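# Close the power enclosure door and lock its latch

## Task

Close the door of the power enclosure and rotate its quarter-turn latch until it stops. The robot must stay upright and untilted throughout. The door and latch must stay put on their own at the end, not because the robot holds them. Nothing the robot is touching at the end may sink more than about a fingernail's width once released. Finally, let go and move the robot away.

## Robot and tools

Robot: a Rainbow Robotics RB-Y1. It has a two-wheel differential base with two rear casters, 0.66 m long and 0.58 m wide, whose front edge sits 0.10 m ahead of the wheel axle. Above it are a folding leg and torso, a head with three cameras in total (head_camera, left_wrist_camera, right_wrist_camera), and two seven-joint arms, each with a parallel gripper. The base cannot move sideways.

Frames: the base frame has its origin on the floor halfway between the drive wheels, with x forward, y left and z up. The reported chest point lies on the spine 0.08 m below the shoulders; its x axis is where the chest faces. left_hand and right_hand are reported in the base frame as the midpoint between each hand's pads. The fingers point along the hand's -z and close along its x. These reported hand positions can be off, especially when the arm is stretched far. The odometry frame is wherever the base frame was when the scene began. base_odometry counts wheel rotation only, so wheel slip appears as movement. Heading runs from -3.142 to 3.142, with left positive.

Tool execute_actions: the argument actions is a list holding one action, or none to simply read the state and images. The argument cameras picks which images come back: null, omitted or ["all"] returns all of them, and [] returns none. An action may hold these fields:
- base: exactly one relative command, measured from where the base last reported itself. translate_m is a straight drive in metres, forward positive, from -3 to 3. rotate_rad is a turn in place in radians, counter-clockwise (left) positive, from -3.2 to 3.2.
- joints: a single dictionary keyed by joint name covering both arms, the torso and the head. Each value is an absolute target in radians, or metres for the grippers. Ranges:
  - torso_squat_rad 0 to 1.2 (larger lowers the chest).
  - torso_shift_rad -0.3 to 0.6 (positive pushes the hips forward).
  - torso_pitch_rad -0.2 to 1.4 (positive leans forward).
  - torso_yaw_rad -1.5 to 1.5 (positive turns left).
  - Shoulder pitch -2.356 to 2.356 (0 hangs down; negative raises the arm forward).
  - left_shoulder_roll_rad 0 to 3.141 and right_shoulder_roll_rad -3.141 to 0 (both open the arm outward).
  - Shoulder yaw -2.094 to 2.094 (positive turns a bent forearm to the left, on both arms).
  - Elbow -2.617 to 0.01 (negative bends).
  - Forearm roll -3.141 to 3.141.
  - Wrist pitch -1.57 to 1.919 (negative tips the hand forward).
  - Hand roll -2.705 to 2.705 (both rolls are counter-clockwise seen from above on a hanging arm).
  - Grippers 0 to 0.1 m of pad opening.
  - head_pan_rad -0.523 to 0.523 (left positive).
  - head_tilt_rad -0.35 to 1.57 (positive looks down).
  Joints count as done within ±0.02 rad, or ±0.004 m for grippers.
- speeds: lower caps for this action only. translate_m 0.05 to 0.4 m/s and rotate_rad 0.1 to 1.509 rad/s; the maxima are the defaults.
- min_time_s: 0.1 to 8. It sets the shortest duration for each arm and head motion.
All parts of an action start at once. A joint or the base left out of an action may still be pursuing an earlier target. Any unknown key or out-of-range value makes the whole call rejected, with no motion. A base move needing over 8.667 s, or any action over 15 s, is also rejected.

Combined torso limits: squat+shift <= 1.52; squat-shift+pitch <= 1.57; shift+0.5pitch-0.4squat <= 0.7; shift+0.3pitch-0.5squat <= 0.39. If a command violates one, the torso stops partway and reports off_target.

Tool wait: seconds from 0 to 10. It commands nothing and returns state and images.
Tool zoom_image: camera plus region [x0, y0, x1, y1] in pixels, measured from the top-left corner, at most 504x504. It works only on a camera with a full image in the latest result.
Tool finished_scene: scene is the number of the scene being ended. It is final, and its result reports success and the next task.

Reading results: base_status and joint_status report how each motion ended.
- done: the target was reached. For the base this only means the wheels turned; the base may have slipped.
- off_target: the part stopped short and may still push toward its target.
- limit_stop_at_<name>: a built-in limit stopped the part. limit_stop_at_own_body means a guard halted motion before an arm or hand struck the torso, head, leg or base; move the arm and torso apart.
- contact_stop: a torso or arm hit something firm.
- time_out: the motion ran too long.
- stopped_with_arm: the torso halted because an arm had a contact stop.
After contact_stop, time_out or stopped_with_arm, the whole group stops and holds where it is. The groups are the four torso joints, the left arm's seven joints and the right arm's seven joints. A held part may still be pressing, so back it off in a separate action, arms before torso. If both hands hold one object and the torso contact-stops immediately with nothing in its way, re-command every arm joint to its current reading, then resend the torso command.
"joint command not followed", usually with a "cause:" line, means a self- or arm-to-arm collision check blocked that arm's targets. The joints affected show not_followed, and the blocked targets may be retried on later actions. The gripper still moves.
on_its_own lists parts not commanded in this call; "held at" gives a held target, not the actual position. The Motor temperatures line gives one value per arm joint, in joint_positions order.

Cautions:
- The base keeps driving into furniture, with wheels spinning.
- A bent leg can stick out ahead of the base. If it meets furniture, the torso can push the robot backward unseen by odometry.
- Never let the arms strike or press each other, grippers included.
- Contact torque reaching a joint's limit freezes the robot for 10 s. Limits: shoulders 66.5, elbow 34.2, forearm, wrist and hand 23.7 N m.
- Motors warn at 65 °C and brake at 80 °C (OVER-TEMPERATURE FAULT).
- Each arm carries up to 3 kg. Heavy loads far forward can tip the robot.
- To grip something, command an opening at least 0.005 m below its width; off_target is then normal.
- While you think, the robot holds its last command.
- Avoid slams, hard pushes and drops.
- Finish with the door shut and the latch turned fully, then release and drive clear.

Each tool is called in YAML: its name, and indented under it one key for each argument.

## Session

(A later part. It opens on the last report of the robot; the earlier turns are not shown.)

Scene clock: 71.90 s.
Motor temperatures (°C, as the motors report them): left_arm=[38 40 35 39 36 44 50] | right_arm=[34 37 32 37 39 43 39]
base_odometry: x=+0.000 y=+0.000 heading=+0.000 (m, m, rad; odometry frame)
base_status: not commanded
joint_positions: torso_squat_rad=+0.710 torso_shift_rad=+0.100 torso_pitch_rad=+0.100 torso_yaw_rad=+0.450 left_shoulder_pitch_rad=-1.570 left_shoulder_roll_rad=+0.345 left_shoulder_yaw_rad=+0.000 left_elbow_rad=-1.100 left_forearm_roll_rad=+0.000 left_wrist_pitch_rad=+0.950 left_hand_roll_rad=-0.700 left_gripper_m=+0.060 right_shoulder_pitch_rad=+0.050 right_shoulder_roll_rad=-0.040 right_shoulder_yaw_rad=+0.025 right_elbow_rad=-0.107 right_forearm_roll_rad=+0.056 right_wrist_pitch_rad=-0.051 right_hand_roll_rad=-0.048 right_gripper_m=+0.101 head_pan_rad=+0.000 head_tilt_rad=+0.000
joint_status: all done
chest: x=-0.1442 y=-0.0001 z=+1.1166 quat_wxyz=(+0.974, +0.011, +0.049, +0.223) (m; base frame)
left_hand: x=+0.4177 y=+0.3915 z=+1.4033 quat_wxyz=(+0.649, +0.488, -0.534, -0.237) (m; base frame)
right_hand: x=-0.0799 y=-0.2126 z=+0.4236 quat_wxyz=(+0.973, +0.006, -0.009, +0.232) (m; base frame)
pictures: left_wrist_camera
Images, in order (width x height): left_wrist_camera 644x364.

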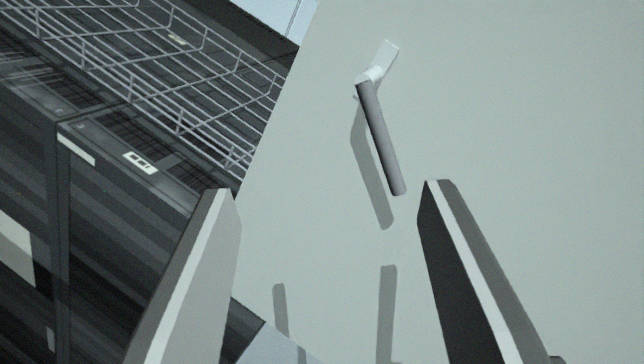

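execute_actions:
  actions:
    - {"joints": {"left_hand_roll_rad": -0.4, "torso_squat_rad": 0.67}}
  cameras: []

execute_actions:
  actions:
    - {"joints": {"torso_shift_rad": 0.205}}
  cameras: ["left_wrist_camera"]

Scene clock: 74.73 s.
Motor temperatures (°C, as the motors report them): left_arm=[38 40 35 39 36 44 50] | right_arm=[34 37 32 37 39 43 39]
base_odometry: x=+0.000 y=+0.000 heading=+0.000 (m, m, rad; odometry frame)
base_status: not commanded
joint_positions: torso_squat_rad=+0.670 torso_shift_rad=+0.100 torso_pitch_rad=+0.100 torso_yaw_rad=+0.450 left_shoulder_pitch_rad=-1.570 left_shoulder_roll_rad=+0.345 left_shoulder_yaw_rad=+0.000 left_elbow_rad=-1.100 left_forearm_roll_rad=+0.000 left_wrist_pitch_rad=+0.950 left_hand_roll_rad=-0.400 left_gripper_m=+0.060 right_shoulder_pitch_rad=+0.050 right_shoulder_roll_rad=-0.040 right_shoulder_yaw_rad=+0.025 right_elbow_rad=-0.107 right_forearm_roll_rad=+0.056 right_wrist_pitch_rad=-0.051 right_hand_roll_rad=-0.048 right_gripper_m=+0.101 head_pan_rad=+0.000 head_tilt_rad=+0.000
joint_status: all done
chest: x=-0.1423 y=-0.0001 z=+1.1343 quat_wxyz=(+0.974, +0.011, +0.049, +0.223) (m; base frame)
left_hand: x=+0.4196 y=+0.3915 z=+1.4210 quat_wxyz=(+0.677, +0.403, -0.600, -0.137) (m; base frame)
right_hand: x=-0.0782 y=-0.2126 z=+0.4413 quat_wxyz=(+0.973, +0.006, -0.009, +0.232) (m; base frame)
pictures: none
No camera images: the call's "cameras" was empty. Leave "cameras" out to get every camera's image.

Scene clock: 76.20 s.
Motor temperatures (°C, as the motors report them): left_arm=[38 40 35 39 36 44 50] | right_arm=[34 37 32 37 39 43 39]
base_odometry: x=+0.000 y=+0.000 heading=+0.000 (m, m, rad; odometry frame)
base_status: not commanded
joint_positions: torso_squat_rad=+0.670 torso_shift_rad=+0.205 torso_pitch_rad=+0.100 torso_yaw_rad=+0.450 left_shoulder_pitch_rad=-1.570 left_shoulder_roll_rad=+0.345 left_shoulder_yaw_rad=+0.000 left_elbow_rad=-1.100 left_forearm_roll_rad=+0.000 left_wrist_pitch_rad=+0.950 left_hand_roll_rad=-0.400 left_gripper_m=+0.060 right_shoulder_pitch_rad=+0.050 right_shoulder_roll_rad=-0.040 right_shoulder_yaw_rad=+0.025 right_elbow_rad=-0.107 right_forearm_roll_rad=+0.056 right_wrist_pitch_rad=-0.051 right_hand_roll_rad=-0.048 right_gripper_m=+0.101 head_pan_rad=+0.000 head_tilt_rad=+0.000
joint_status: all done
chest: x=-0.0856 y=-0.0001 z=+1.1256 quat_wxyz=(+0.974, +0.011, +0.049, +0.223) (m; base frame)
left_hand: x=+0.4760 y=+0.3916 z=+1.4127 quat_wxyz=(+0.677, +0.403, -0.601, -0.137) (m; base frame)
right_hand: x=-0.0212 y=-0.2126 z=+0.4326 quat_wxyz=(+0.973, +0.006, -0.009, +0.232) (m; base frame)
pictures: left_wrist_camera
Images, in order (width x height): left_wrist_camera 644x364.

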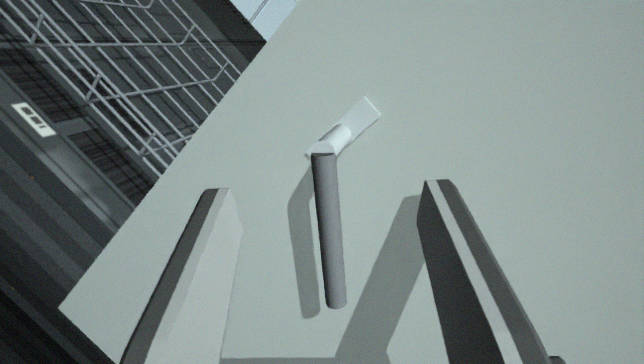

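execute_actions:
  actions:
    - {"joints": {"left_gripper_m": 0.0}}
  cameras: []

execute_actions:
  actions:
    - {"joints": {"left_hand_roll_rad": -1.6}, "min_time_s": 3.5}
  cameras: ["left_wrist_camera"]

Scene clock: 78.53 s.
Motor temperatures (°C, as the motors report them): left_arm=[38 40 35 39 36 44 50] | right_arm=[34 37 32 37 39 43 39]
base_odometry: x=+0.000 y=+0.000 heading=+0.000 (m, m, rad; odometry frame)
base_status: not commanded
joint_positions: torso_squat_rad=+0.670 torso_shift_rad=+0.205 torso_pitch_rad=+0.100 torso_yaw_rad=+0.450 left_shoulder_pitch_rad=-1.570 left_shoulder_roll_rad=+0.345 left_shoulder_yaw_rad=+0.000 left_elbow_rad=-1.100 left_forearm_roll_rad=+0.000 left_wrist_pitch_rad=+0.950 left_hand_roll_rad=-0.400 left_gripper_m=+0.006 right_shoulder_pitch_rad=+0.050 right_shoulder_roll_rad=-0.040 right_shoulder_yaw_rad=+0.025 right_elbow_rad=-0.107 right_forearm_roll_rad=+0.056 right_wrist_pitch_rad=-0.051 right_hand_roll_rad=-0.048 right_gripper_m=+0.101 head_pan_rad=+0.000 head_tilt_rad=+0.000
joint_status: left_gripper_m off_target (ended at +0.006, target +0.000)
chest: x=-0.0855 y=-0.0001 z=+1.1256 quat_wxyz=(+0.974, +0.011, +0.049, +0.223) (m; base frame)
left_hand: x=+0.4761 y=+0.3914 z=+1.4129 quat_wxyz=(+0.676, +0.403, -0.601, -0.137) (m; base frame)
right_hand: x=-0.0212 y=-0.2126 z=+0.4325 quat_wxyz=(+0.973, +0.006, -0.009, +0.232) (m; base frame)
pictures: none
No camera images: the call's "cameras" was empty. Leave "cameras" out to get every camera's image.

Scene clock: 82.33 s.
Motor temperatures (°C, as the motors report them): left_arm=[39 40 35 39 36 44 50] | right_arm=[34 37 32 37 39 43 39]
base_odometry: x=+0.000 y=+0.000 heading=+0.000 (m, m, rad; odometry frame)
base_status: not commanded
joint_positions: torso_squat_rad=+0.670 torso_shift_rad=+0.205 torso_pitch_rad=+0.100 torso_yaw_rad=+0.451 left_shoulder_pitch_rad=-1.564 left_shoulder_roll_rad=+0.347 left_shoulder_yaw_rad=+0.002 left_elbow_rad=-1.097 left_forearm_roll_rad=+0.000 left_wrist_pitch_rad=+0.952 left_hand_roll_rad=-1.599 left_gripper_m=+0.020 right_shoulder_pitch_rad=+0.050 right_shoulder_roll_rad=-0.040 right_shoulder_yaw_rad=+0.025 right_elbow_rad=-0.107 right_forearm_roll_rad=+0.056 right_wrist_pitch_rad=-0.051 right_hand_roll_rad=-0.048 right_gripper_m=+0.101 head_pan_rad=+0.000 head_tilt_rad=+0.000
joint_status: all done
chest: x=-0.0854 y=+0.0007 z=+1.1256 quat_wxyz=(+0.974, +0.011, +0.049, +0.223) (m; base frame)
left_hand: x=+0.4765 y=+0.3975 z=+1.4071 quat_wxyz=(+0.486, +0.669, -0.265, -0.495) (m; base frame)
right_hand: x=-0.0212 y=-0.2128 z=+0.4328 quat_wxyz=(+0.972, +0.005, -0.009, +0.233) (m; base frame)
pictures: left_wrist_camera
Images, in order (width x height): left_wrist_camera 644x364.

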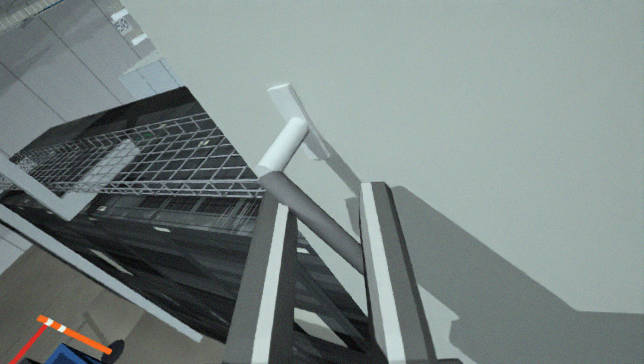

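execute_actions:
  actions:
    - {"joints": {"left_hand_roll_rad": -1.95}, "min_time_s": 2}
  cameras: ["left_wrist_camera"]

Scene clock: 85.67 s.
Motor temperatures (°C, as the motors report them): left_arm=[39 40 35 40 36 45 50] | right_arm=[34 37 32 37 39 43 39]
base_odometry: x=+0.000 y=+0.000 heading=+0.000 (m, m, rad; odometry frame)
base_status: not commanded
joint_positions: torso_squat_rad=+0.670 torso_shift_rad=+0.205 torso_pitch_rad=+0.100 torso_yaw_rad=+0.451 left_shoulder_pitch_rad=-1.562 left_shoulder_roll_rad=+0.350 left_shoulder_yaw_rad=+0.003 left_elbow_rad=-1.095 left_forearm_roll_rad=-0.001 left_wrist_pitch_rad=+0.953 left_hand_roll_rad=-1.949 left_gripper_m=+0.024 right_shoulder_pitch_rad=+0.050 right_shoulder_roll_rad=-0.040 right_shoulder_yaw_rad=+0.025 right_elbow_rad=-0.107 right_forearm_roll_rad=+0.056 right_wrist_pitch_rad=-0.051 right_hand_roll_rad=-0.048 right_gripper_m=+0.101 head_pan_rad=+0.000 head_tilt_rad=+0.000
joint_status: all done
chest: x=-0.0854 y=+0.0012 z=+1.1256 quat_wxyz=(+0.973, +0.010, +0.049, +0.223) (m; base frame)
left_hand: x=+0.4758 y=+0.4014 z=+1.4056 quat_wxyz=(+0.395, +0.704, -0.143, -0.572) (m; base frame)
right_hand: x=-0.0211 y=-0.2129 z=+0.4330 quat_wxyz=(+0.972, +0.005, -0.009, +0.233) (m; base frame)
pictures: left_wrist_camera
Images, in order (width x height): left_wrist_camera 644x364.

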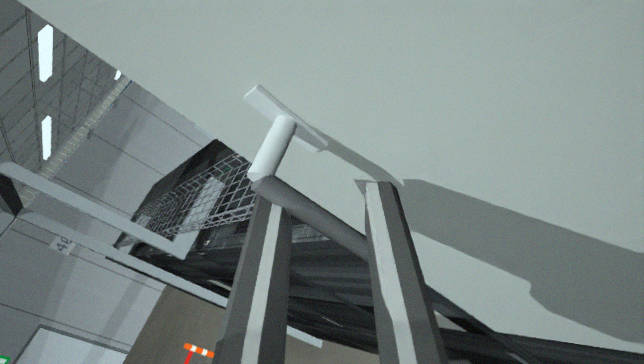

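execute_actions:
  actions:
    - {"joints": {"left_gripper_m": 0.07}}
  cameras: []

execute_actions:
  actions:
    - {"joints": {"torso_shift_rad": 0.09}}
  cameras: []

execute_actions:
  actions:
    - {"joints": {"left_hand_roll_rad": -1.15, "left_shoulder_roll_rad": 0.36, "left_gripper_m": 0.06}}
  cameras: ["left_wrist_camera"]

Scene clock: 89.30 s.
Motor temperatures (°C, as the motors report them): left_arm=[40 40 35 41 36 46 50] | right_arm=[34 37 32 37 39 43 39]
base_odometry: x=+0.000 y=+0.000 heading=+0.000 (m, m, rad; odometry frame)
base_status: not commanded
joint_positions: torso_squat_rad=+0.670 torso_shift_rad=+0.204 torso_pitch_rad=+0.099 torso_yaw_rad=+0.450 left_shoulder_pitch_rad=-1.570 left_shoulder_roll_rad=+0.348 left_shoulder_yaw_rad=+0.001 left_elbow_rad=-1.101 left_forearm_roll_rad=-0.001 left_wrist_pitch_rad=+0.950 left_hand_roll_rad=-1.950 left_gripper_m=+0.069 right_shoulder_pitch_rad=+0.050 right_shoulder_roll_rad=-0.040 right_shoulder_yaw_rad=+0.025 right_elbow_rad=-0.107 right_forearm_roll_rad=+0.056 right_wrist_pitch_rad=-0.051 right_hand_roll_rad=-0.048 right_gripper_m=+0.101 head_pan_rad=+0.000 head_tilt_rad=+0.000
joint_status: all done
chest: x=-0.0862 y=+0.0001 z=+1.1256 quat_wxyz=(+0.974, +0.011, +0.048, +0.223) (m; base frame)
left_hand: x=+0.4741 y=+0.3938 z=+1.4141 quat_wxyz=(+0.388, +0.709, -0.146, -0.570) (m; base frame)
right_hand: x=-0.0210 y=-0.2126 z=+0.4327 quat_wxyz=(+0.972, +0.006, -0.010, +0.233) (m; base frame)
pictures: none
No camera images: the call's "cameras" was empty. Leave "cameras" out to get every camera's image.

Scene clock: 90.83 s.
Motor temperatures (°C, as the motors report them): left_arm=[40 40 35 40 36 46 50] | right_arm=[34 37 32 37 39 43 39]
base_odometry: x=+0.000 y=+0.000 heading=+0.000 (m, m, rad; odometry frame)
base_status: not commanded
joint_positions: torso_squat_rad=+0.670 torso_shift_rad=+0.090 torso_pitch_rad=+0.100 torso_yaw_rad=+0.450 left_shoulder_pitch_rad=-1.570 left_shoulder_roll_rad=+0.345 left_shoulder_yaw_rad=+0.000 left_elbow_rad=-1.100 left_forearm_roll_rad=+0.000 left_wrist_pitch_rad=+0.950 left_hand_roll_rad=-1.950 left_gripper_m=+0.070 right_shoulder_pitch_rad=+0.050 right_shoulder_roll_rad=-0.040 right_shoulder_yaw_rad=+0.025 right_elbow_rad=-0.107 right_forearm_roll_rad=+0.056 right_wrist_pitch_rad=-0.051 right_hand_roll_rad=-0.048 right_gripper_m=+0.101 head_pan_rad=+0.000 head_tilt_rad=+0.000
joint_status: all done
chest: x=-0.1479 y=-0.0001 z=+1.1348 quat_wxyz=(+0.974, +0.011, +0.049, +0.223) (m; base frame)
left_hand: x=+0.4137 y=+0.3919 z=+1.4220 quat_wxyz=(+0.388, +0.708, -0.147, -0.571) (m; base frame)
right_hand: x=-0.0836 y=-0.2126 z=+0.4418 quat_wxyz=(+0.973, +0.006, -0.009, +0.232) (m; base frame)
pictures: none
No camera images: the call's "cameras" was empty. Leave "cameras" out to get every camera's image.

Scene clock: 91.97 s.
Motor temperatures (°C, as the motors report them): left_arm=[40 40 35 40 36 46 50] | right_arm=[34 37 32 37 39 43 39]
base_odometry: x=+0.000 y=+0.000 heading=+0.000 (m, m, rad; odometry frame)
base_status: not commanded
joint_positions: torso_squat_rad=+0.670 torso_shift_rad=+0.090 torso_pitch_rad=+0.100 torso_yaw_rad=+0.450 left_shoulder_pitch_rad=-1.570 left_shoulder_roll_rad=+0.360 left_shoulder_yaw_rad=+0.000 left_elbow_rad=-1.100 left_forearm_roll_rad=+0.000 left_wrist_pitch_rad=+0.950 left_hand_roll_rad=-1.150 left_gripper_m=+0.060 right_shoulder_pitch_rad=+0.050 right_shoulder_roll_rad=-0.040 right_shoulder_yaw_rad=+0.025 right_elbow_rad=-0.107 right_forearm_roll_rad=+0.056 right_wrist_pitch_rad=-0.051 right_hand_roll_rad=-0.048 right_gripper_m=+0.101 head_pan_rad=+0.000 head_tilt_rad=+0.000
joint_status: all done
chest: x=-0.1479 y=-0.0001 z=+1.1348 quat_wxyz=(+0.974, +0.011, +0.049, +0.223) (m; base frame)
left_hand: x=+0.4102 y=+0.3998 z=+1.4256 quat_wxyz=(+0.580, +0.600, -0.408, -0.371) (m; base frame)
right_hand: x=-0.0836 y=-0.2126 z=+0.4418 quat_wxyz=(+0.973, +0.006, -0.009, +0.232) (m; base frame)
pictures: left_wrist_camera
Images, in order (width x height): left_wrist_camera 644x364.

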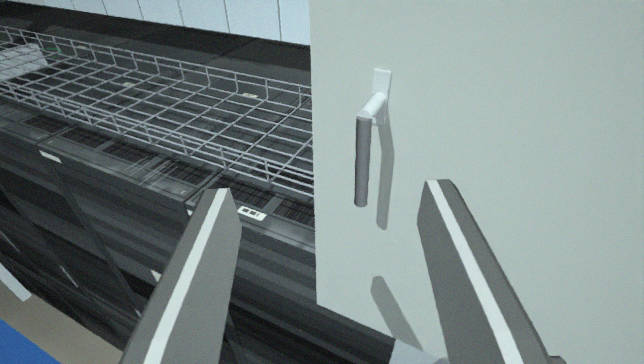

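execute_actions:
  actions:
    - {"joints": {"left_hand_roll_rad": 0.0, "left_shoulder_roll_rad": 0.9, "torso_shift_rad": 0.0, "head_tilt_rad": -0.1}}
  cameras: ["head_camera"]

Scene clock: 94.80 s.
Motor temperatures (°C, as the motors report them): left_arm=[40 40 35 40 36 45 50] | right_arm=[34 37 32 37 39 43 39]
base_odometry: x=+0.000 y=+0.000 heading=+0.000 (m, m, rad; odometry frame)
base_status: not commanded
joint_positions: torso_squat_rad=+0.670 torso_shift_rad=+0.000 torso_pitch_rad=+0.100 torso_yaw_rad=+0.450 left_shoulder_pitch_rad=-1.570 left_shoulder_roll_rad=+0.900 left_shoulder_yaw_rad=+0.000 left_elbow_rad=-1.100 left_forearm_roll_rad=+0.000 left_wrist_pitch_rad=+0.950 left_hand_roll_rad=+0.000 left_gripper_m=+0.060 right_shoulder_pitch_rad=+0.051 right_shoulder_roll_rad=-0.040 right_shoulder_yaw_rad=+0.025 right_elbow_rad=-0.107 right_forearm_roll_rad=+0.056 right_wrist_pitch_rad=-0.051 right_hand_roll_rad=-0.048 right_gripper_m=+0.101 head_pan_rad=+0.000 head_tilt_rad=-0.100
joint_status: all done
chest: x=-0.1972 y=-0.0001 z=+1.1371 quat_wxyz=(+0.974, +0.011, +0.049, +0.223) (m; base frame)
left_hand: x=+0.1512 y=+0.6390 z=+1.5631 quat_wxyz=(+0.589, +0.480, -0.632, +0.153) (m; base frame)
right_hand: x=-0.1330 y=-0.2127 z=+0.4440 quat_wxyz=(+0.973, +0.006, -0.009, +0.232) (m; base frame)
pictures: head_camera
Images, in order (width x height): head_camera 896x504.

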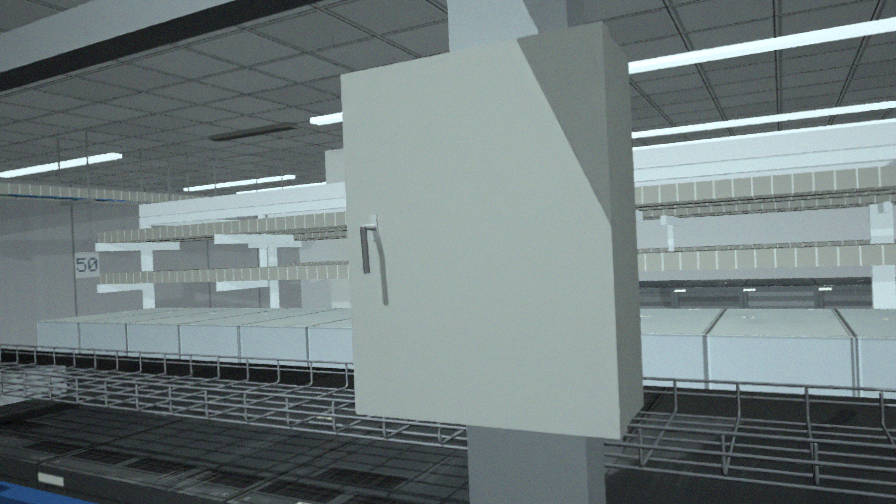

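execute_actions:
  actions: []

Scene clock: 97.10 s.
Motor temperatures (°C, as the motors report them): left_arm=[40 40 35 40 36 45 50] | right_arm=[34 37 32 37 39 43 39]
base_odometry: x=+0.000 y=+0.000 heading=+0.000 (m, m, rad; odometry frame)
base_status: not commanded
joint_positions: torso_squat_rad=+0.670 torso_shift_rad=+0.000 torso_pitch_rad=+0.100 torso_yaw_rad=+0.450 left_shoulder_pitch_rad=-1.570 left_shoulder_roll_rad=+0.900 left_shoulder_yaw_rad=+0.000 left_elbow_rad=-1.100 left_forearm_roll_rad=+0.000 left_wrist_pitch_rad=+0.950 left_hand_roll_rad=+0.000 left_gripper_m=+0.060 right_shoulder_pitch_rad=+0.051 right_shoulder_roll_rad=-0.040 right_shoulder_yaw_rad=+0.025 right_elbow_rad=-0.107 right_forearm_roll_rad=+0.056 right_wrist_pitch_rad=-0.051 right_hand_roll_rad=-0.048 right_gripper_m=+0.101 head_pan_rad=+0.000 head_tilt_rad=-0.100
joint_status: all done
chest: x=-0.1972 y=-0.0001 z=+1.1371 quat_wxyz=(+0.974, +0.011, +0.049, +0.223) (m; base frame)
left_hand: x=+0.1512 y=+0.6390 z=+1.5631 quat_wxyz=(+0.589, +0.480, -0.632, +0.153) (m; base frame)
right_hand: x=-0.1330 y=-0.2127 z=+0.4440 quat_wxyz=(+0.973, +0.006, -0.009, +0.232) (m; base frame)
pictures: head_camera, left_wrist_camera, right_wrist_camera
Images, in order (width x height): head_camera 896x504, left_wrist_camera 644x364, right_wrist_camera 644x364.

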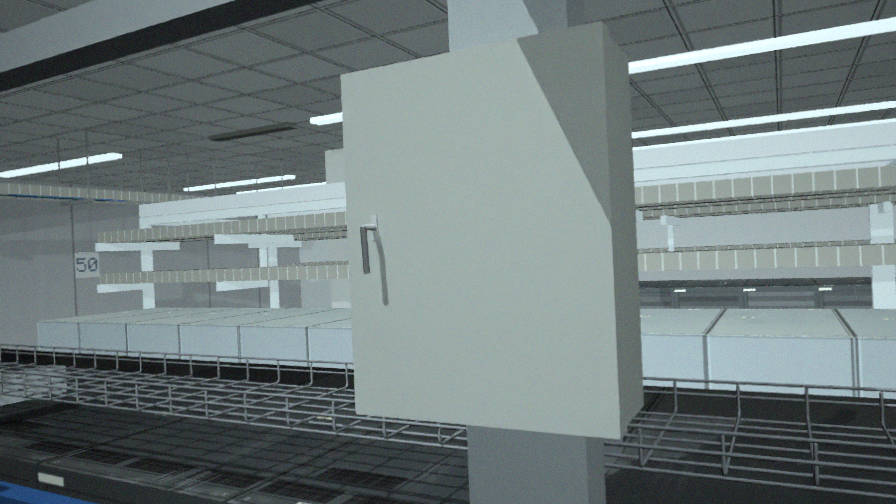

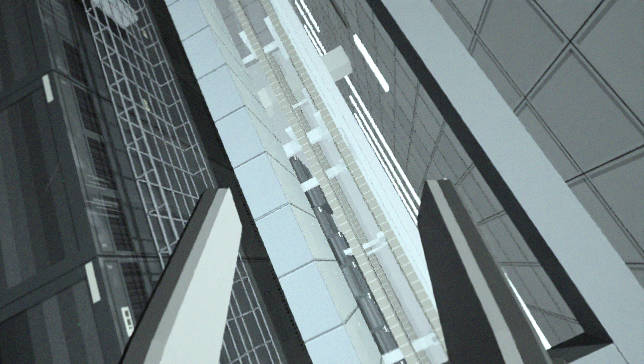

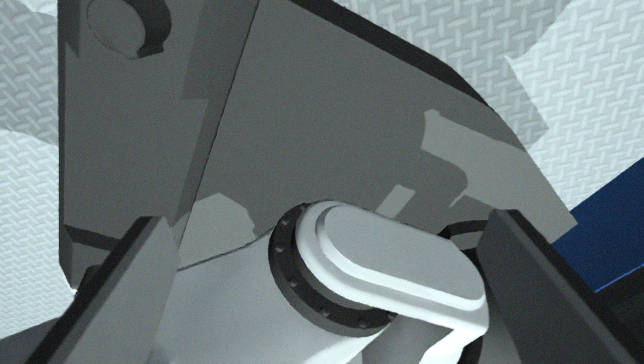

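finished_scene:
  scene: 2

The scene is finished: the task was done.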